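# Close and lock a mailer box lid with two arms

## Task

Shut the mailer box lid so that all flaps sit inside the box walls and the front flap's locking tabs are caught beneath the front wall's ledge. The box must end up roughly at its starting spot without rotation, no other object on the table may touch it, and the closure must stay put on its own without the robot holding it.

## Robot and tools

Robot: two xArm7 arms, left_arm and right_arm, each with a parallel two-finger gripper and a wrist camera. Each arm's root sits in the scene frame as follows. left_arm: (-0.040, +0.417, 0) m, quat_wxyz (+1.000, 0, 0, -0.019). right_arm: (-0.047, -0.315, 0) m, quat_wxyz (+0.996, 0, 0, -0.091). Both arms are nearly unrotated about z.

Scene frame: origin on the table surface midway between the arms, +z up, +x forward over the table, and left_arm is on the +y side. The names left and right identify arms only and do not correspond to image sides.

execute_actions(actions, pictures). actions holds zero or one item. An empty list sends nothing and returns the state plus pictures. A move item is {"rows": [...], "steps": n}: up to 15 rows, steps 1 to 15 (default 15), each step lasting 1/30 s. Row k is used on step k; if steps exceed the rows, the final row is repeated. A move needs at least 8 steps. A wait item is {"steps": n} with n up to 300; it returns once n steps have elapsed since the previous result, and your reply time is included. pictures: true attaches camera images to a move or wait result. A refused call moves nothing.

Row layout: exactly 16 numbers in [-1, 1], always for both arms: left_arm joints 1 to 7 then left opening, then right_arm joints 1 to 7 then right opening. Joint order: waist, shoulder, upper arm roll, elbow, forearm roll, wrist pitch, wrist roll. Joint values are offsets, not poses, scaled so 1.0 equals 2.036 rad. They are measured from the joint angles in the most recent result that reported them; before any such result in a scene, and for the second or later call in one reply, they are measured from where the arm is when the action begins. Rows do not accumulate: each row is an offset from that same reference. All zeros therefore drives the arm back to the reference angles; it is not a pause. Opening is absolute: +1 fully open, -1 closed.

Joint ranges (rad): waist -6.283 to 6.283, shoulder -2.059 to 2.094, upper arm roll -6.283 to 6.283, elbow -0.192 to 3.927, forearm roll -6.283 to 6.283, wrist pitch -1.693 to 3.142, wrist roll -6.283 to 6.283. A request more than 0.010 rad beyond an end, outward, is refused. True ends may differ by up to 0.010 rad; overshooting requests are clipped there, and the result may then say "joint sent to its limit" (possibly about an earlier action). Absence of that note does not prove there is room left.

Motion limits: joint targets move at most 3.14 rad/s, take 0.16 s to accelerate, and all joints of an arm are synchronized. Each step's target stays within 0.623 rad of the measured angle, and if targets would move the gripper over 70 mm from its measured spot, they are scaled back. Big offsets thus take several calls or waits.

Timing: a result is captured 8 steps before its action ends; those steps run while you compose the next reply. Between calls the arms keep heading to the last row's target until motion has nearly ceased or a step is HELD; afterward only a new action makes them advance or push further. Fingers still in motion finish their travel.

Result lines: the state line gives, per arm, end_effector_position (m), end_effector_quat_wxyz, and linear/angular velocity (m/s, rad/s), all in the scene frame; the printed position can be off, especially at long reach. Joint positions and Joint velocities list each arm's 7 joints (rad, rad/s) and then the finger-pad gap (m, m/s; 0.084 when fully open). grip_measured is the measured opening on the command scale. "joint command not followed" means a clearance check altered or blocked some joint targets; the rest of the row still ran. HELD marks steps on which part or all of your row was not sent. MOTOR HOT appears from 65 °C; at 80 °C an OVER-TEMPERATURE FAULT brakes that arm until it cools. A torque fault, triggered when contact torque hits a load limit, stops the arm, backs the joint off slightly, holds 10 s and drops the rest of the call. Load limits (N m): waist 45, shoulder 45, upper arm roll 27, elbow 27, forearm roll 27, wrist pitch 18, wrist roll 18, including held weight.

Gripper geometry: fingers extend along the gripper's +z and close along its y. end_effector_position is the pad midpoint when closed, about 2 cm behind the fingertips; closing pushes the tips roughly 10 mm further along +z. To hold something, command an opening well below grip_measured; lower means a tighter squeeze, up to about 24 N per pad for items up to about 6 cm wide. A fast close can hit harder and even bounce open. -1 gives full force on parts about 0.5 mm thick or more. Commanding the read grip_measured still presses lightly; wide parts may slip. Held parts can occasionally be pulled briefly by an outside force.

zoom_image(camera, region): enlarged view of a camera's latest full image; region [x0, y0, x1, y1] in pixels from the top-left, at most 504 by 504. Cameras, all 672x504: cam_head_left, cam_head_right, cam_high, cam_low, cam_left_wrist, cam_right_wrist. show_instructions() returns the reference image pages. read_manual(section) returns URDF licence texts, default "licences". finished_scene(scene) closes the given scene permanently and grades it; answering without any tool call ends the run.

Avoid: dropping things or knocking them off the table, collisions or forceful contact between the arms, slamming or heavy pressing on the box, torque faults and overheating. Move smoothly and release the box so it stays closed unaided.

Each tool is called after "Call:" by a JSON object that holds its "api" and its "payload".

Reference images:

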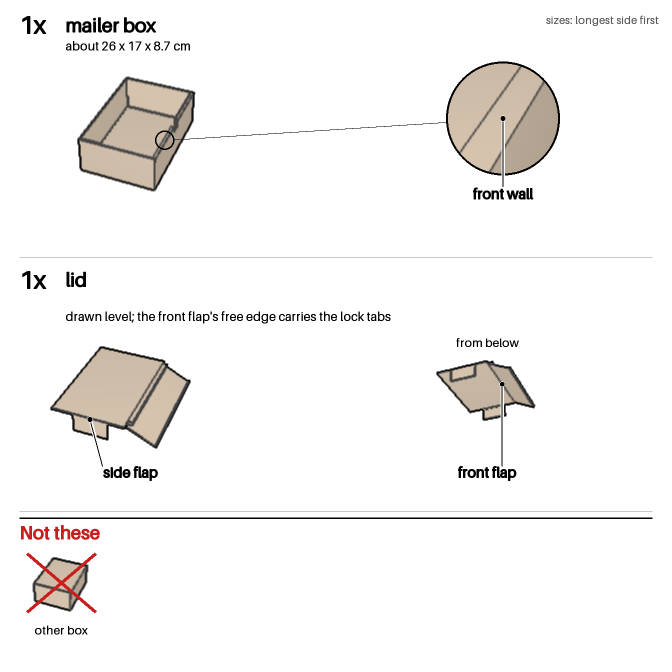

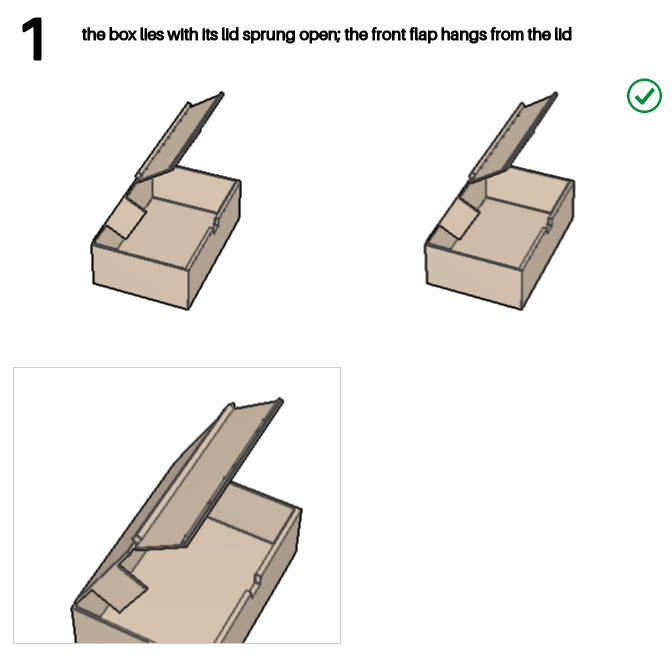

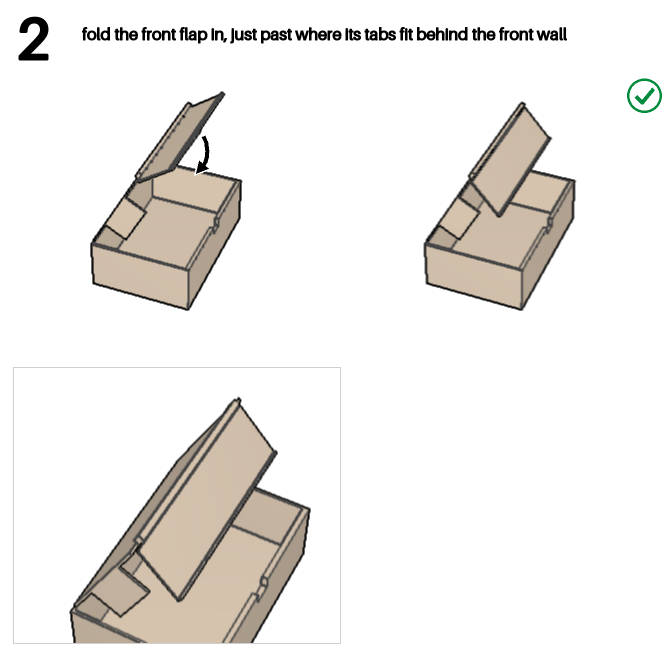

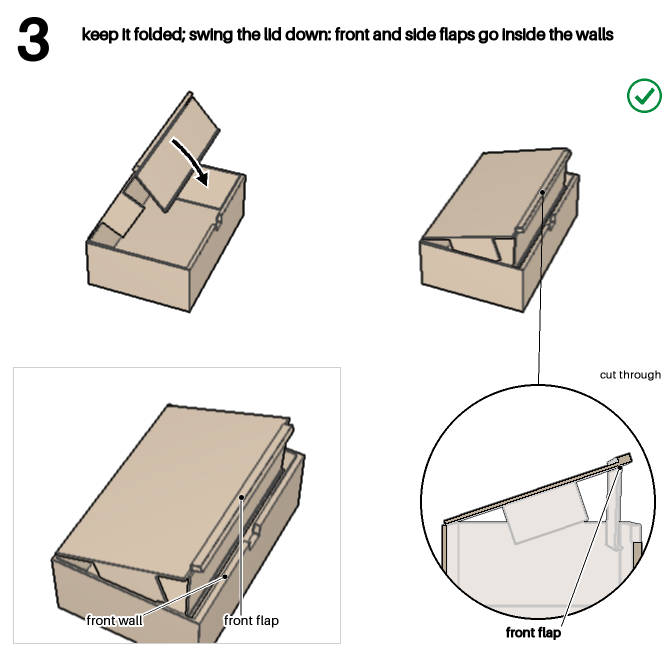

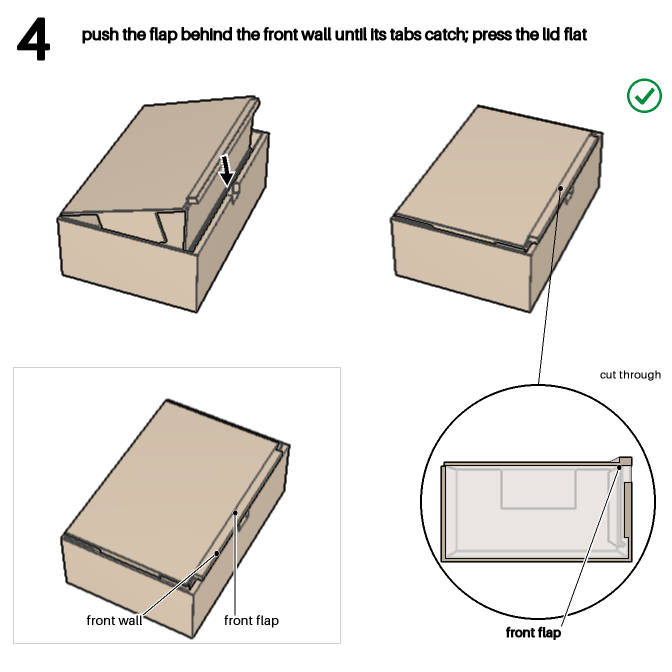

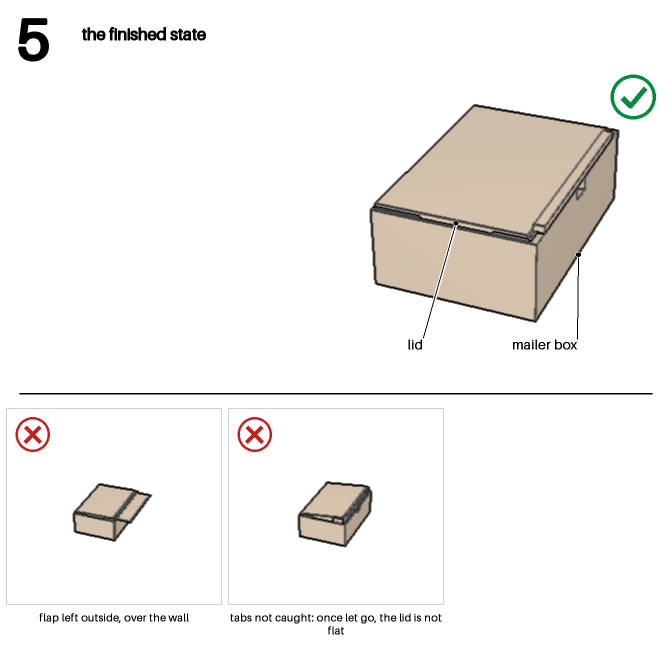

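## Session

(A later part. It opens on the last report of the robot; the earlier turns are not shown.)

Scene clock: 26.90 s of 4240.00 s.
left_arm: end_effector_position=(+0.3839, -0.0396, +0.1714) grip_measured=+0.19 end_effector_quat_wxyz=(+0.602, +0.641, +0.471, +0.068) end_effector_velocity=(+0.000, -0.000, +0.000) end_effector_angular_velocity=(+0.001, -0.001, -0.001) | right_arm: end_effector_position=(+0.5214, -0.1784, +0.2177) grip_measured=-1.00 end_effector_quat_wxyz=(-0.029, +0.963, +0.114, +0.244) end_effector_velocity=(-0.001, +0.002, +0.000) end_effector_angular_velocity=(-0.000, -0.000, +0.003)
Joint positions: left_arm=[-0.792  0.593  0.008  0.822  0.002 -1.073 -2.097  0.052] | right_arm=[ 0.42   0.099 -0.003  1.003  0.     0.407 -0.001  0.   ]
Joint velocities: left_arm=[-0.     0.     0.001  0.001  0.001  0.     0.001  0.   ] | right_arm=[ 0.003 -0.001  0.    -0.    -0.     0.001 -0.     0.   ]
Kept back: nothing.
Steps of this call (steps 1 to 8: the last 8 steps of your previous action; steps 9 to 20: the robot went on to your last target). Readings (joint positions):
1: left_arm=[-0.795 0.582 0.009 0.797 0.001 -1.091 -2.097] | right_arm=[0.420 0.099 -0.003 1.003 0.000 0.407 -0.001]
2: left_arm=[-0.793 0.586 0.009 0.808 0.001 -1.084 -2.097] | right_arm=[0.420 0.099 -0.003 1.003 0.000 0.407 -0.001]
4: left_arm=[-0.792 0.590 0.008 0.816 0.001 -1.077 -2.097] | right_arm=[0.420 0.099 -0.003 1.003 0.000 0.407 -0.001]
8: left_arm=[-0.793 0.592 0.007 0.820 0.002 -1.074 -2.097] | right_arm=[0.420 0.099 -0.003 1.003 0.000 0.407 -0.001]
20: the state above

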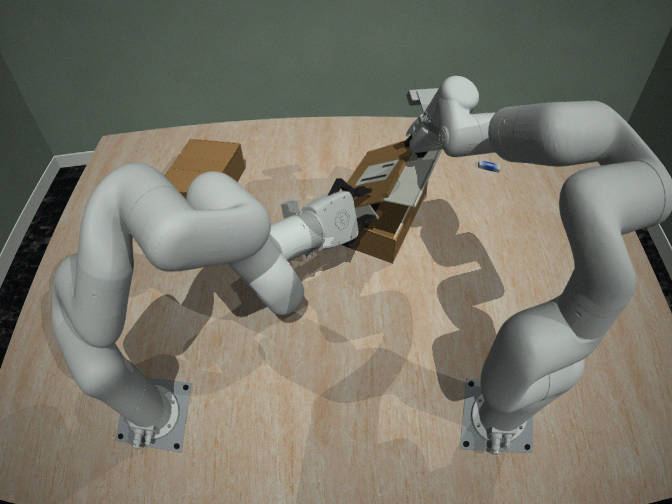

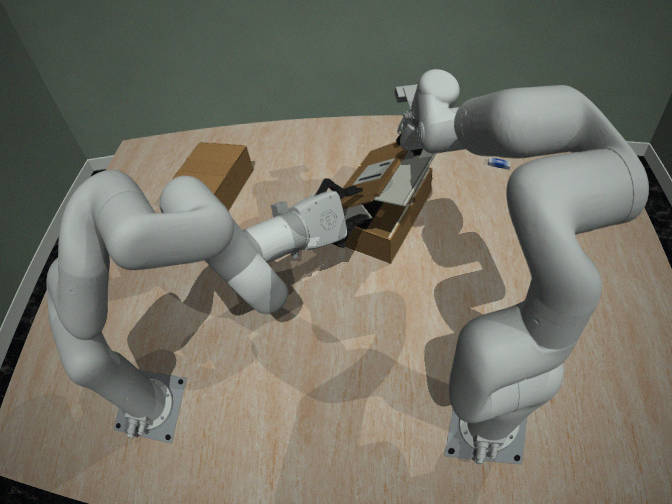

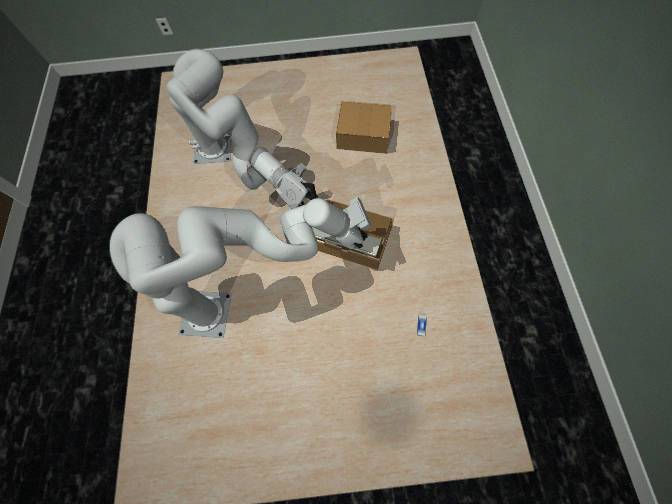

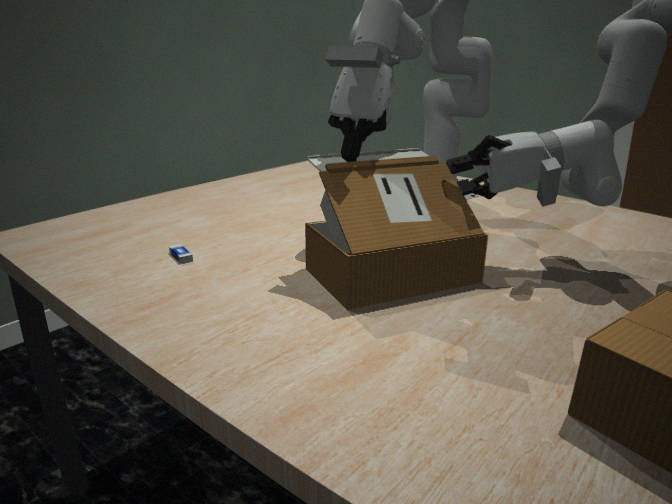

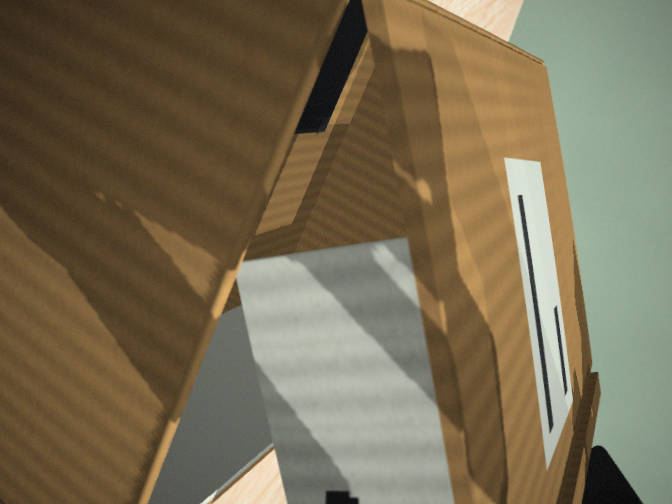

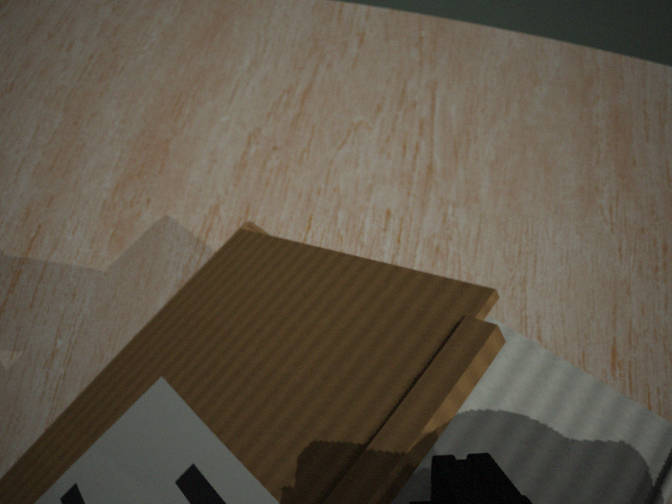

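Call:
{"api": "execute_actions", "payload": {"actions": [{"rows":[[-0.01,0,0,0,0,0,0,0.2,0,0,0,0,0,0,0,-1],[-0.01,0,0,0,0,0,0,0.2,0,0,0,0,0,0,0,-1],[-0.01,0,0,0,0,0,0,0.2,0,0,0,0,0,0,0,-1],[-0.01,0,0,0,0,0,0,0.2,0,0,0,0,0,0,0,-1],[-0.01,0,0,0,0,0,0,0.2,0,0,0,0,0,0,0,-1],[-0.01,0.02,0,0.06,0,0.035,0,0.2,0,0,0,0,0,0,0,-1]]}]}}

Call:
{"api": "execute_actions", "payload": {"actions": [{"steps":20}], "pictures": true}}

Scene clock: 27.53 s of 4240.00 s.
left_arm: end_effector_position=(+0.3757, -0.0493, +0.1713) grip_measured=+0.19 end_effector_quat_wxyz=(+0.603, +0.645, +0.465, +0.062) end_effector_velocity=(+0.046, -0.079, -0.000) end_effector_angular_velocity=(+0.018, +0.014, -0.028) | right_arm: end_effector_position=(+0.5214, -0.1784, +0.2177) grip_measured=-1.00 end_effector_quat_wxyz=(-0.029, +0.963, +0.114, +0.244) end_effector_velocity=(-0.000, +0.000, +0.000) end_effector_angular_velocity=(-0.001, +0.000, +0.002)
Joint positions: left_arm=[-0.811  0.595  0.006  0.828  0.002 -1.069 -2.097  0.052] | right_arm=[ 0.42   0.099 -0.003  1.003  0.     0.407 -0.001  0.   ]
Joint velocities: left_arm=[-0.03   0.121  0.001  0.323 -0.001  0.224  0.001  0.   ] | right_arm=[ 0.001 -0.     0.    -0.    -0.     0.    -0.001  0.   ]
Steps of this call (steps 1 to 12: the robot went on to your last target; steps 13 to 19: the first 7 steps of this action). Readings (joint positions):
13: left_arm=[-0.793 0.593 0.008 0.822 0.002 -1.073 -2.097] | right_arm=[0.420 0.099 -0.003 1.003 0.000 0.407 -0.001]
14: left_arm=[-0.795 0.593 0.009 0.822 0.001 -1.073 -2.097] | right_arm=[0.420 0.099 -0.003 1.003 0.000 0.407 -0.001]
16: left_arm=[-0.804 0.593 0.008 0.822 0.001 -1.073 -2.097] | right_arm=[0.420 0.099 -0.003 1.003 0.000 0.407 -0.001]
19: the state above

Scene clock: 28.20 s of 4240.00 s.
left_arm: end_effector_position=(+0.3968, -0.0732, +0.1789) grip_measured=+0.19 end_effector_quat_wxyz=(+0.607, +0.643, +0.463, +0.063) end_effector_velocity=(+0.000, -0.000, +0.001) end_effector_angular_velocity=(+0.000, -0.002, -0.000) | right_arm: end_effector_position=(+0.5214, -0.1784, +0.2177) grip_measured=-1.00 end_effector_quat_wxyz=(-0.029, +0.963, +0.114, +0.244) end_effector_velocity=(-0.000, +0.000, +0.000) end_effector_angular_velocity=(+0.000, -0.001, +0.001)
Joint positions: left_arm=[-0.813  0.633  0.008  0.944  0.002 -1.002 -2.097  0.052] | right_arm=[ 0.42   0.099 -0.003  1.003  0.     0.407 -0.001  0.   ]
Joint velocities: left_arm=[ 0.     0.    -0.     0.002 -0.     0.     0.002  0.   ] | right_arm=[ 0.001 -0.    -0.    -0.     0.    -0.001 -0.     0.   ]
Kept back: nothing.
Steps of this call (steps 1 to 8: the last 8 steps of your previous action; steps 9 to 20: the robot went on to your last target). Readings (joint positions):
1: left_arm=[-0.812 0.601 0.007 0.845 0.002 -1.058 -2.097] | right_arm=[0.420 0.099 -0.003 1.003 0.000 0.407 -0.001]
2: left_arm=[-0.812 0.610 0.007 0.871 0.002 -1.043 -2.097] | right_arm=[0.420 0.099 -0.003 1.003 0.000 0.407 -0.001]
4: left_arm=[-0.812 0.624 0.008 0.916 0.002 -1.019 -2.097] | right_arm=[0.420 0.098 -0.003 1.003 0.000 0.407 -0.001]
8: left_arm=[-0.812 0.632 0.008 0.940 0.002 -1.005 -2.097] | right_arm=[0.420 0.098 -0.003 1.003 0.000 0.407 -0.001]
20: the state above

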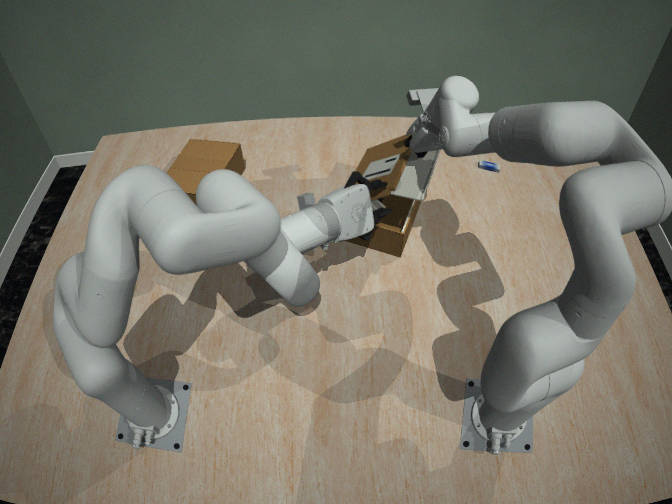

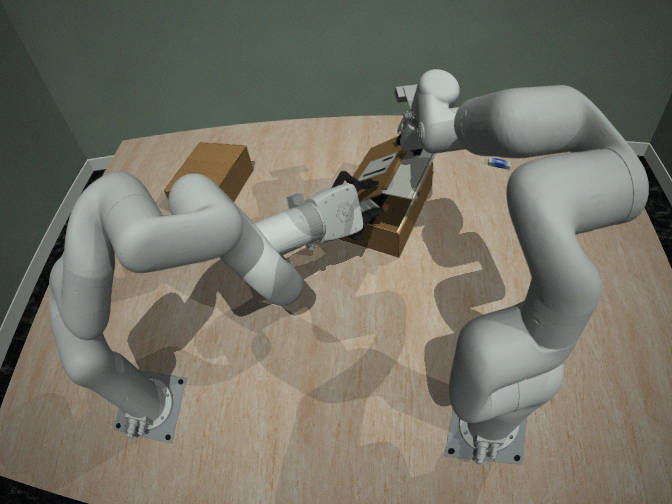

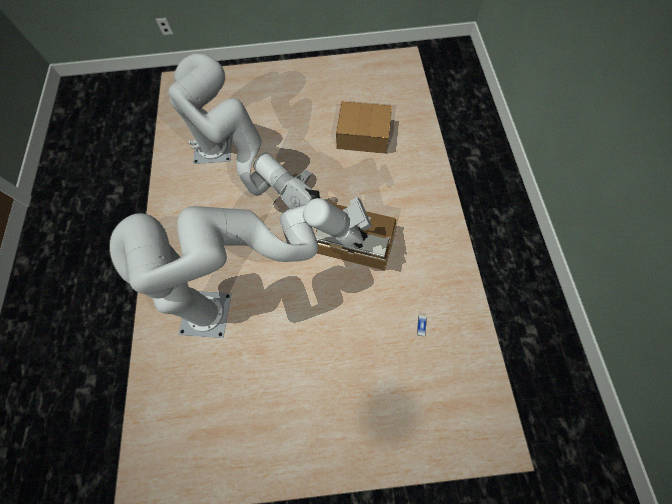

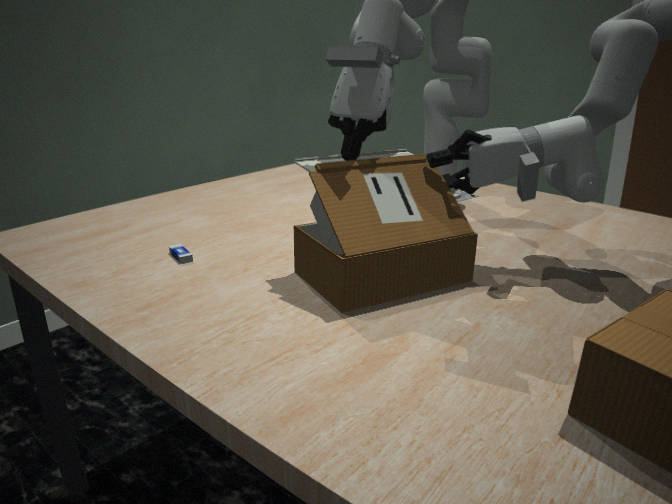

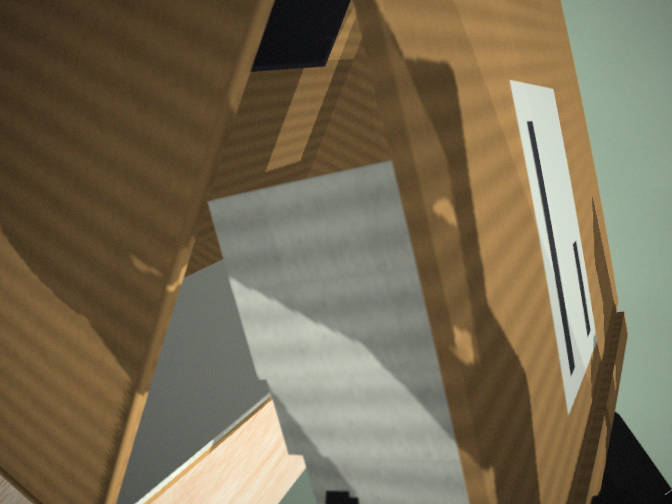

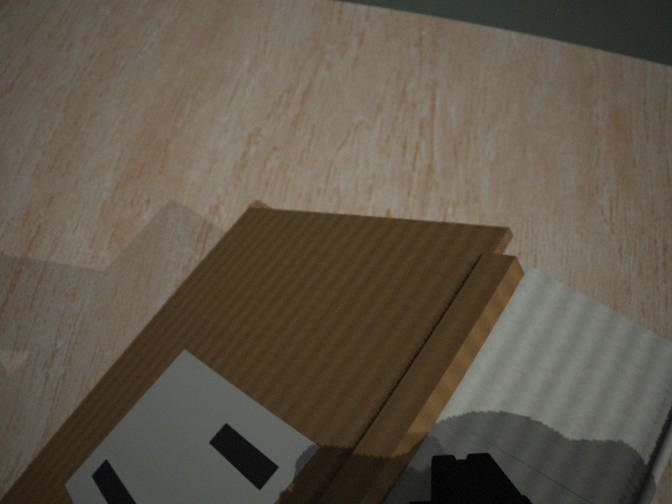

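Call:
{"api": "execute_actions", "payload": {"actions": [{"rows":[[0,-0.008,0,-0.02,0,-0.012,0,0.2,0,0,0,0,0,0,0,-1],[0,-0.008,0,-0.02,0,-0.012,0,0.2,0,0,0,0,0,0,0,-1],[0,-0.008,0,-0.02,0,-0.012,0,0.2,0,0,0,0,0,0,0,-1],[0,-0.008,0,-0.02,0,-0.012,0,0.2,0,0,0,0,0,0,0,-1],[0,-0.008,0,-0.02,0,-0.012,0,0.2,0,0,0,0,0,0,0,-1],[-0.015,-0.014,0,-0.02,0,-0.012,0,0.2,0,0,0,0,0,0,0,-1]]}]}}

Call:
{"api": "execute_actions", "payload": {"actions": [{"steps":15}], "pictures": true}}

Scene clock: 28.87 s of 4240.00 s.
left_arm: end_effector_position=(+0.3894, -0.0670, +0.1788) grip_measured=+0.19 end_effector_quat_wxyz=(+0.607, +0.643, +0.462, +0.063) end_effector_velocity=(-0.060, -0.032, +0.030) end_effector_angular_velocity=(-0.014, -0.048, -0.100) | right_arm: end_effector_position=(+0.5214, -0.1784, +0.2176) grip_measured=-1.00 end_effector_quat_wxyz=(-0.029, +0.963, +0.114, +0.244) end_effector_velocity=(+0.001, -0.001, +0.001) end_effector_angular_velocity=(+0.001, -0.002, -0.003)
Joint positions: left_arm=[-0.816  0.618  0.009  0.907  0.001 -1.024 -2.097  0.052] | right_arm=[ 0.42   0.099 -0.003  1.003  0.     0.407 -0.001  0.   ]
Joint velocities: left_arm=[-0.151 -0.083  0.052 -0.077 -0.01  -0.036 -0.    -0.   ] | right_arm=[-0.002 -0.001  0.     0.001  0.001  0.     0.001  0.   ]
Steps of this call (steps 1 to 13: the robot went on to your last target; steps 14 to 20: the first 7 steps of this action). Readings (joint positions):
14: left_arm=[-0.813 0.633 0.008 0.943 0.002 -1.003 -2.097] | right_arm=[0.420 0.099 -0.003 1.003 0.000 0.407 -0.001]
15: left_arm=[-0.813 0.631 0.008 0.939 0.002 -1.006 -2.097] | right_arm=[0.420 0.099 -0.003 1.003 0.000 0.407 -0.001]
17: left_arm=[-0.813 0.624 0.008 0.922 0.002 -1.016 -2.097] | right_arm=[0.420 0.099 -0.003 1.003 0.000 0.407 -0.001]
20: the state above

Scene clock: 29.37 s of 4240.00 s.
left_arm: end_effector_position=(+0.3756, -0.0787, +0.1859) grip_measured=+0.19 end_effector_quat_wxyz=(+0.613, +0.647, +0.451, +0.054) end_effector_velocity=(-0.002, -0.002, +0.001) end_effector_angular_velocity=(-0.002, +0.000, -0.004) | right_arm: end_effector_position=(+0.5214, -0.1784, +0.2177) grip_measured=-1.00 end_effector_quat_wxyz=(-0.029, +0.963, +0.114, +0.244) end_effector_velocity=(+0.000, +0.000, +0.000) end_effector_angular_velocity=(-0.000, -0.000, +0.001)
Joint positions: left_arm=[-0.843  0.605  0.008  0.903  0.002 -1.027 -2.097  0.052] | right_arm=[ 0.42   0.099 -0.003  1.003  0.     0.407 -0.001  0.   ]
Joint velocities: left_arm=[-0.002 -0.001 -0.002  0.     0.001 -0.    -0.001 -0.   ] | right_arm=[ 0.    -0.    -0.     0.001 -0.001  0.001  0.     0.   ]
Kept back: nothing.
Steps of this call (steps 1 to 8: the last 8 steps of your previous action; steps 9 to 15: the robot went on to your last target). Readings (joint positions):
1: left_arm=[-0.822 0.614 0.010 0.905 0.001 -1.025 -2.097] | right_arm=[0.420 0.099 -0.003 1.003 0.000 0.407 -0.001]
2: left_arm=[-0.829 0.611 0.009 0.905 0.001 -1.025 -2.097] | right_arm=[0.420 0.099 -0.003 1.003 0.000 0.407 -0.001]
4: left_arm=[-0.839 0.607 0.006 0.904 0.002 -1.026 -2.097] | right_arm=[0.420 0.099 -0.003 1.003 0.000 0.407 -0.001]
8: left_arm=[-0.843 0.605 0.007 0.903 0.002 -1.027 -2.097] | right_arm=[0.420 0.099 -0.003 1.003 0.000 0.407 -0.001]
15: the state above

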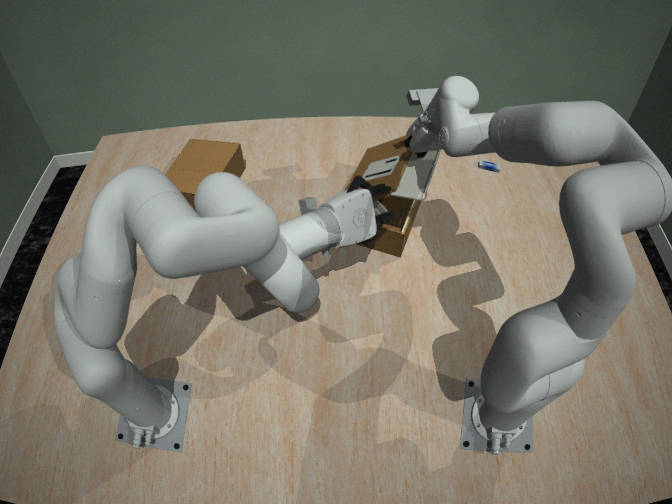

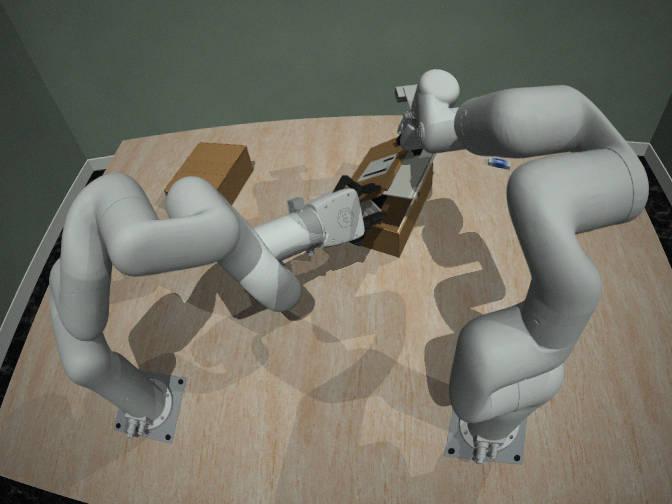

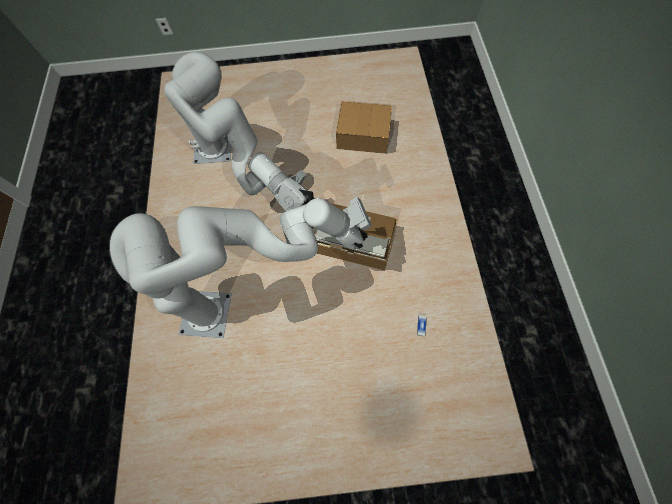

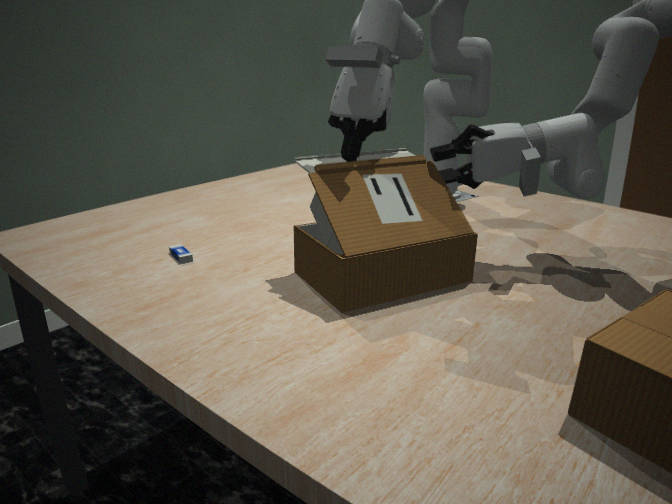

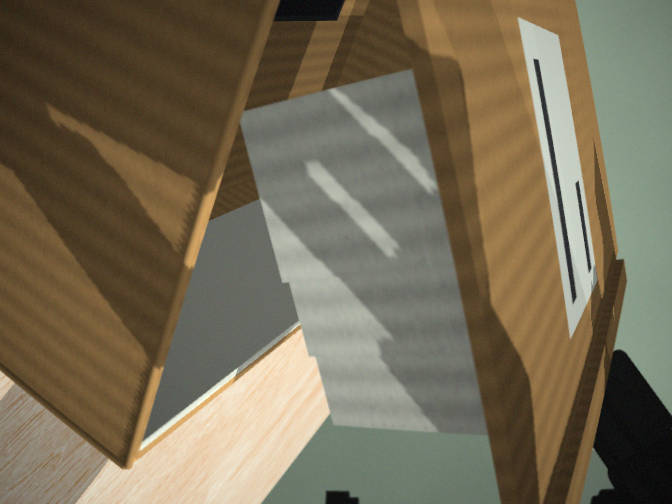

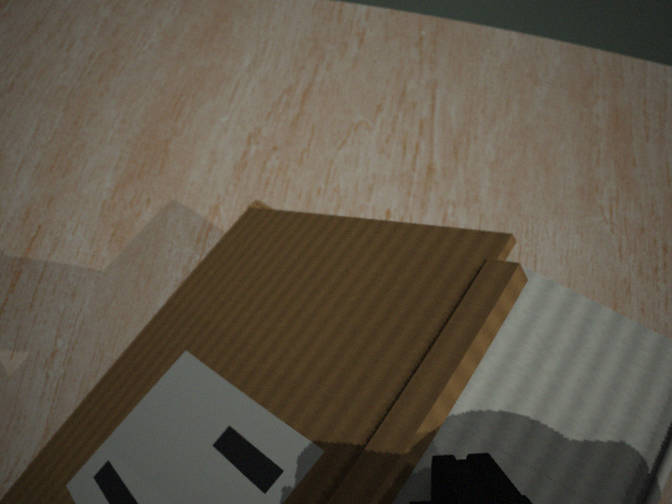

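Call:
{"api": "execute_actions", "payload": {"actions": [{"rows":[[0.003,0.024,0,0.065,0,0.038,0,0.2,0,0,0,0,0,0,0,-1]]}]}}

Call:
{"api": "execute_actions", "payload": {"actions": [{"steps":15}], "pictures": true}}

Scene clock: 29.80 s of 4240.00 s.
left_arm: end_effector_position=(+0.3978, -0.0994, +0.1927) grip_measured=+0.19 end_effector_quat_wxyz=(+0.616, +0.644, +0.451, +0.056) end_effector_velocity=(+0.065, -0.051, +0.028) end_effector_angular_velocity=(-0.024, -0.028, +0.024) | right_arm: end_effector_position=(+0.5214, -0.1784, +0.2177) grip_measured=-1.00 end_effector_quat_wxyz=(-0.029, +0.963, +0.114, +0.244) end_effector_velocity=(-0.000, +0.000, +0.000) end_effector_angular_velocity=(-0.000, -0.000, +0.001)
Joint positions: left_arm=[-0.838  0.646  0.008  1.017  0.002 -0.962 -2.097  0.052] | right_arm=[ 0.42   0.099 -0.003  1.003  0.     0.407 -0.001  0.   ]
Joint velocities: left_arm=[ 0.018  0.103  0.009  0.312  0.     0.173 -0.001  0.   ] | right_arm=[ 0.001 -0.     0.    -0.001 -0.    -0.001 -0.     0.   ]
Steps of this call (steps 1 to 6: the robot went on to your last target; steps 7 to 13: the first 7 steps of this action). Readings (joint positions):
7: left_arm=[-0.843 0.605 0.008 0.903 0.002 -1.026 -2.097] | right_arm=[0.420 0.099 -0.003 1.003 0.000 0.407 -0.001]
8: left_arm=[-0.843 0.607 0.008 0.909 0.002 -1.022 -2.097] | right_arm=[0.420 0.099 -0.003 1.003 0.000 0.407 -0.001]
10: left_arm=[-0.841 0.625 0.007 0.954 0.002 -0.995 -2.097] | right_arm=[0.420 0.099 -0.003 1.003 0.000 0.407 -0.001]
13: the state above

Scene clock: 30.30 s of 4240.00 s.
left_arm: end_effector_position=(+0.4009, -0.1027, +0.1926) grip_measured=+0.19 end_effector_quat_wxyz=(+0.615, +0.644, +0.452, +0.056) end_effector_velocity=(+0.000, -0.000, -0.000) end_effector_angular_velocity=(+0.001, +0.000, +0.000) | right_arm: end_effector_position=(+0.5214, -0.1784, +0.2177) grip_measured=-1.00 end_effector_quat_wxyz=(-0.029, +0.963, +0.114, +0.244) end_effector_velocity=(-0.000, +0.000, -0.000) end_effector_angular_velocity=(+0.000, +0.001, -0.000)
Joint positions: left_arm=[-0.837  0.654  0.008  1.035  0.002 -0.949 -2.097  0.052] | right_arm=[ 0.42   0.099 -0.003  1.003  0.     0.407 -0.001  0.   ]
Joint velocities: left_arm=[ 0.     0.001 -0.     0.001 -0.     0.001  0.001  0.   ] | right_arm=[ 0.001 -0.    -0.    -0.    -0.     0.001  0.001  0.   ]
Kept back: nothing.
Steps of this call (steps 1 to 8: the last 8 steps of your previous action; steps 9 to 15: the robot went on to your last target). Readings (joint positions):
1: left_arm=[-0.837 0.649 0.008 1.025 0.001 -0.957 -2.097] | right_arm=[0.420 0.099 -0.003 1.003 0.000 0.407 -0.001]
2: left_arm=[-0.837 0.651 0.008 1.029 0.001 -0.954 -2.097] | right_arm=[0.420 0.099 -0.003 1.003 0.000 0.407 -0.001]
4: left_arm=[-0.837 0.653 0.008 1.032 0.002 -0.951 -2.097] | right_arm=[0.420 0.099 -0.003 1.003 0.000 0.407 -0.001]
8: left_arm=[-0.837 0.654 0.008 1.034 0.002 -0.950 -2.097] | right_arm=[0.420 0.099 -0.003 1.003 0.000 0.407 -0.001]
15: the state above

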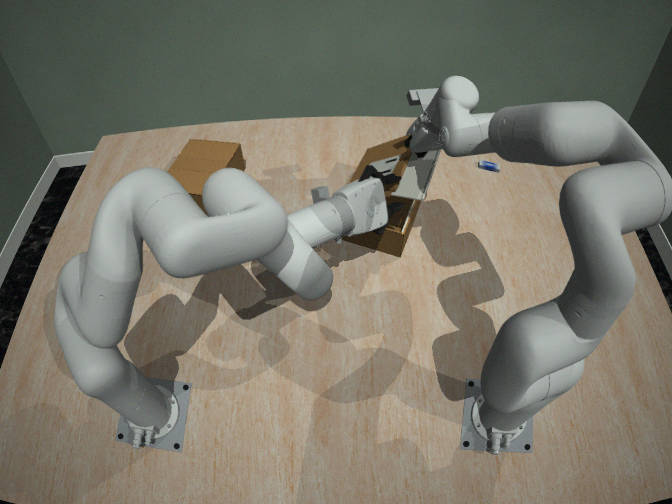

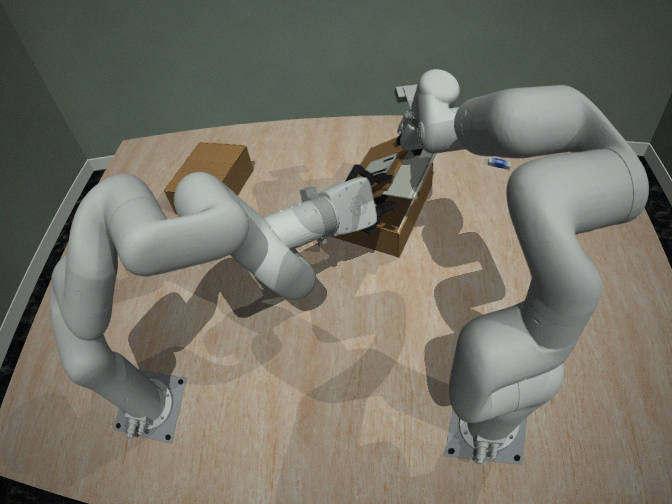

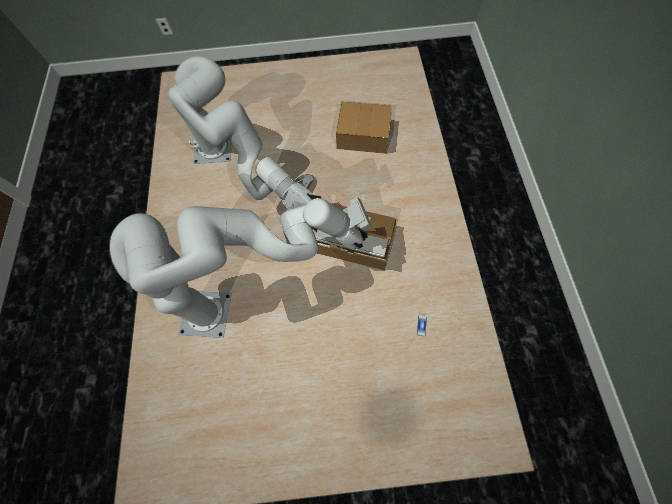

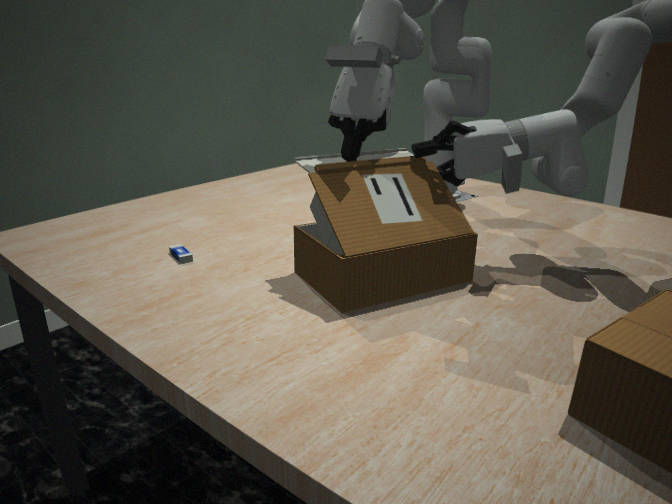

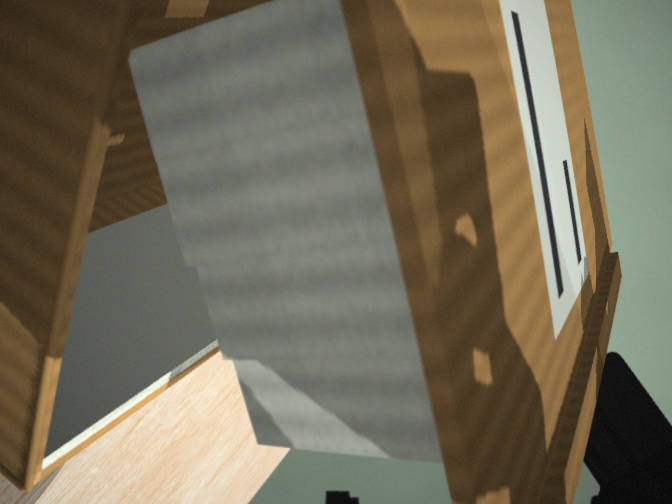

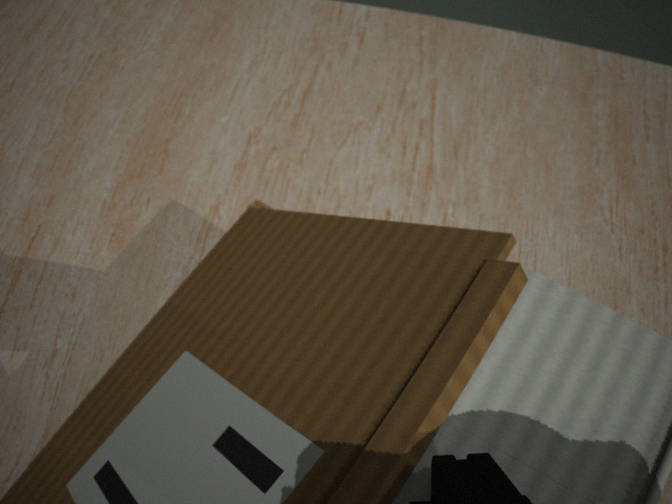

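Call:
{"api": "execute_actions", "payload": {"actions": [{"rows":[[0.003,0,0,0,0,0,0,-0.4,-0.026,0,0,0,0,0,0,-1]]}]}}

Call:
{"api": "execute_actions", "payload": {"actions": [{"rows":[[0,0,0,0,0,0,0,-0.4,0,0.013,0,-0.015,0,-0.029,0,-1],[0,0,0,0,0,0,0,-0.4,0,0.013,0,-0.015,0,-0.029,0,-1],[0,0,0,0,0,0,0,-0.4,0,0.013,0,-0.015,0,-0.029,0,-1],[0,0,0,0,0,0,0,-0.4,0,0.013,0,-0.015,0,-0.029,0,-1],[0,0,0,0,0,0,0,-0.4,0,0.013,0,-0.015,0,-0.029,0,-1],[0,0,0,0,0,0,0,-0.4,0,0.013,0,-0.015,0,-0.029,0,-1],[0,0,0,0,0,0,0,-0.4,0.006,0.028,0,-0.028,0,-0.058,0,-1]]}]}}

Call:
{"api": "execute_actions", "payload": {"actions": [{"steps":18}], "pictures": true}}

Scene clock: 30.97 s of 4240.00 s.
left_arm: end_effector_position=(+0.4039, -0.1001, +0.1926) grip_measured=-0.40 end_effector_quat_wxyz=(+0.615, +0.643, +0.454, +0.058) end_effector_velocity=(+0.004, +0.005, -0.005) end_effector_angular_velocity=(+0.006, +0.007, +0.010) | right_arm: end_effector_position=(+0.5278, -0.2087, +0.2177) grip_measured=-1.00 end_effector_quat_wxyz=(-0.022, +0.965, +0.089, +0.245) end_effector_velocity=(+0.013, -0.068, +0.001) end_effector_angular_velocity=(-0.000, -0.002, -0.119)
Joint positions: left_arm=[-0.831  0.654  0.008  1.035  0.002 -0.949 -2.097  0.027] | right_arm=[ 0.371  0.099 -0.007  1.003  0.     0.407 -0.001  0.   ]
Joint velocities: left_arm=[ 0.009  0.003 -0.001 -0.004 -0.001  0.002 -0.001 -0.01 ] | right_arm=[-0.102 -0.002 -0.016  0.     0.001  0.001  0.001  0.   ]
Steps of this call (steps 1 to 13: the robot went on to your last target; steps 14 to 20: the first 7 steps of this action). Readings (joint positions):
14: left_arm=[-0.837 0.654 0.008 1.035 0.002 -0.949 -2.097] | right_arm=[0.419 0.099 -0.003 1.003 0.000 0.407 -0.001]
15: left_arm=[-0.836 0.654 0.008 1.035 0.002 -0.949 -2.097] | right_arm=[0.414 0.099 -0.001 1.003 0.000 0.407 -0.001]
17: left_arm=[-0.833 0.654 0.008 1.035 0.002 -0.949 -2.097] | right_arm=[0.393 0.099 0.000 1.003 0.000 0.407 -0.001]
20: the state above

Scene clock: 31.47 s of 4240.00 s.
left_arm: end_effector_position=(+0.4041, -0.0998, +0.1919) grip_measured=-0.41 end_effector_quat_wxyz=(+0.614, +0.643, +0.454, +0.058) end_effector_velocity=(-0.000, -0.000, -0.001) end_effector_angular_velocity=(+0.001, +0.003, +0.000) | right_arm: end_effector_position=(+0.5256, -0.2081, +0.1981) grip_measured=-1.00 end_effector_quat_wxyz=(-0.022, +0.965, +0.090, +0.244) end_effector_velocity=(-0.001, +0.007, -0.048) end_effector_angular_velocity=(+0.005, -0.029, +0.012)
Joint positions: left_arm=[-0.831  0.654  0.008  1.035  0.001 -0.949 -2.097  0.026] | right_arm=[ 0.368  0.124 -0.002  0.973  0.     0.356 -0.001  0.   ]
Joint velocities: left_arm=[-0.     0.002 -0.001 -0.001 -0.001  0.001 -0.001  0.   ] | right_arm=[ 0.012  0.073 -0.    -0.08   0.    -0.182 -0.     0.   ]
Steps of this call (steps 1 to 8: the last 8 steps of your previous action; steps 9 to 15: the first 7 steps of this action, its rows measured from where the robot was after step 8). Readings (joint positions):
8: left_arm=[-0.831 0.654 0.008 1.035 0.001 -0.949 -2.097] | right_arm=[0.367 0.099 -0.002 1.003 0.000 0.407 -0.001]
9: left_arm=[-0.831 0.654 0.008 1.035 0.001 -0.949 -2.097] | right_arm=[0.367 0.099 -0.002 1.003 0.000 0.407 -0.001]
10: left_arm=[-0.831 0.654 0.008 1.035 0.001 -0.949 -2.097] | right_arm=[0.367 0.100 -0.003 1.000 0.000 0.400 -0.001]
12: left_arm=[-0.831 0.654 0.008 1.035 0.001 -0.949 -2.097] | right_arm=[0.367 0.111 -0.003 0.989 0.000 0.375 -0.001]
15: the state above

Scene clock: 32.07 s of 4240.00 s.
left_arm: end_effector_position=(+0.4042, -0.0998, +0.1923) grip_measured=-0.41 end_effector_quat_wxyz=(+0.614, +0.643, +0.454, +0.058) end_effector_velocity=(-0.001, -0.001, -0.000) end_effector_angular_velocity=(+0.001, +0.000, -0.003) | right_arm: end_effector_position=(+0.5242, -0.2012, +0.1786) grip_measured=-1.00 end_effector_quat_wxyz=(-0.024, +0.964, +0.095, +0.247) end_effector_velocity=(+0.000, -0.000, -0.000) end_effector_angular_velocity=(+0.000, -0.001, -0.000)
Joint positions: left_arm=[-0.831  0.654  0.008  1.035  0.001 -0.949 -2.097  0.026] | right_arm=[ 0.38   0.155 -0.002  0.946  0.     0.289 -0.001  0.   ]
Joint velocities: left_arm=[-0.001  0.    -0.001 -0.     0.001  0.     0.    -0.   ] | right_arm=[-0.     0.     0.    -0.001 -0.    -0.002  0.001  0.   ]
Kept back: nothing.
Steps of this call (steps 1 to 8: the last 8 steps of your previous action; steps 9 to 18: the robot went on to your last target). Readings (joint positions):
1: left_arm=[-0.831 0.654 0.008 1.035 0.001 -0.949 -2.097] | right_arm=[0.369 0.127 -0.003 0.971 0.000 0.346 -0.001]
2: left_arm=[-0.831 0.654 0.008 1.035 0.001 -0.949 -2.097] | right_arm=[0.371 0.132 -0.003 0.967 0.000 0.332 -0.001]
4: left_arm=[-0.831 0.654 0.008 1.035 0.001 -0.949 -2.097] | right_arm=[0.376 0.145 -0.003 0.955 0.000 0.309 -0.001]
8: left_arm=[-0.831 0.654 0.008 1.035 0.001 -0.949 -2.097] | right_arm=[0.379 0.155 -0.002 0.947 0.000 0.293 -0.001]
18: the state above

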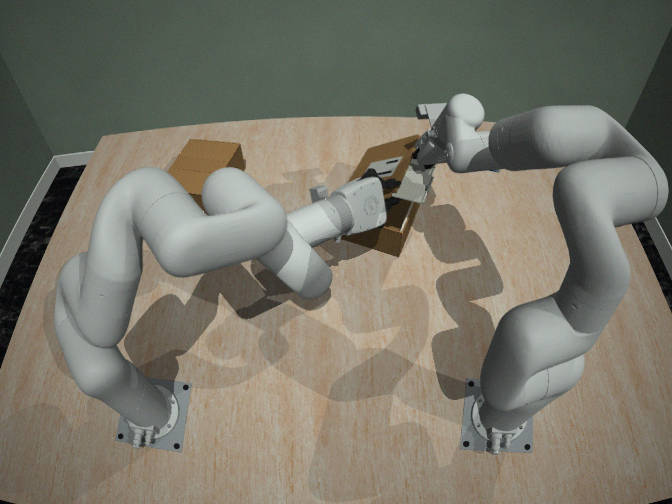

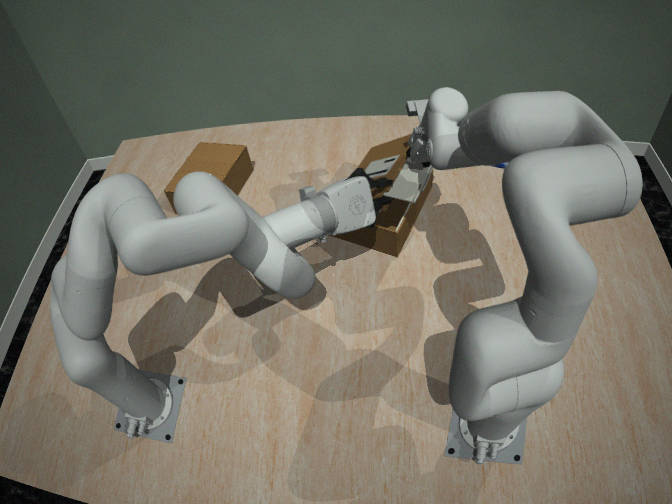

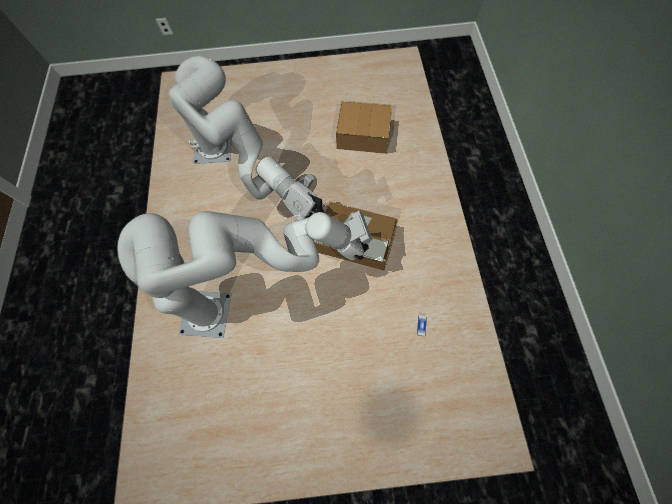

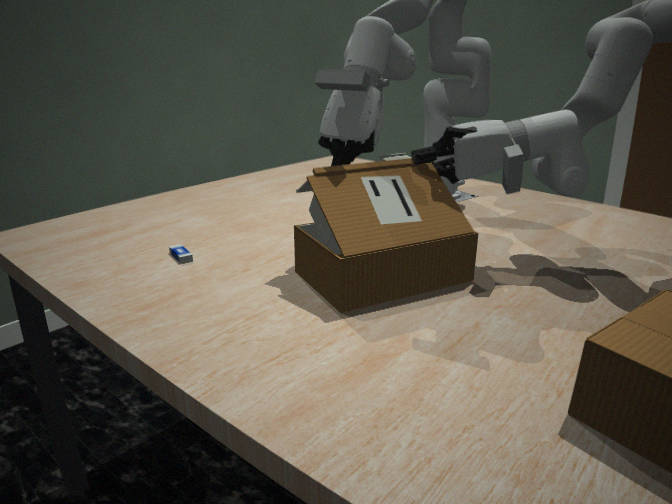

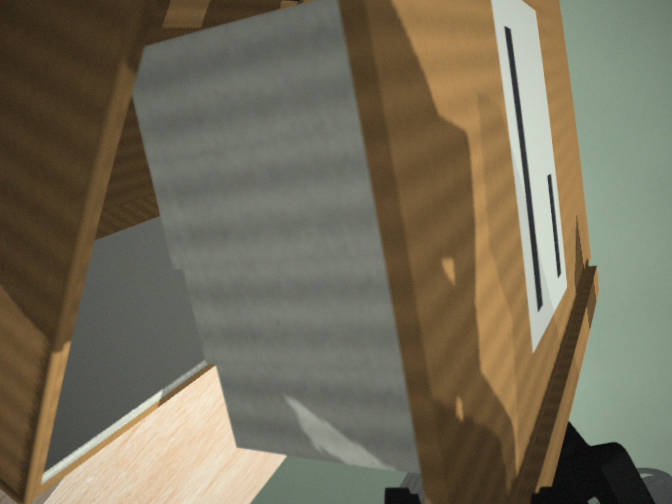

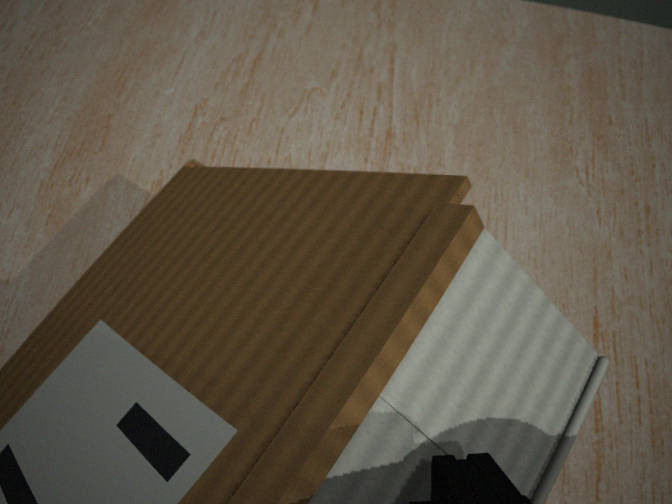

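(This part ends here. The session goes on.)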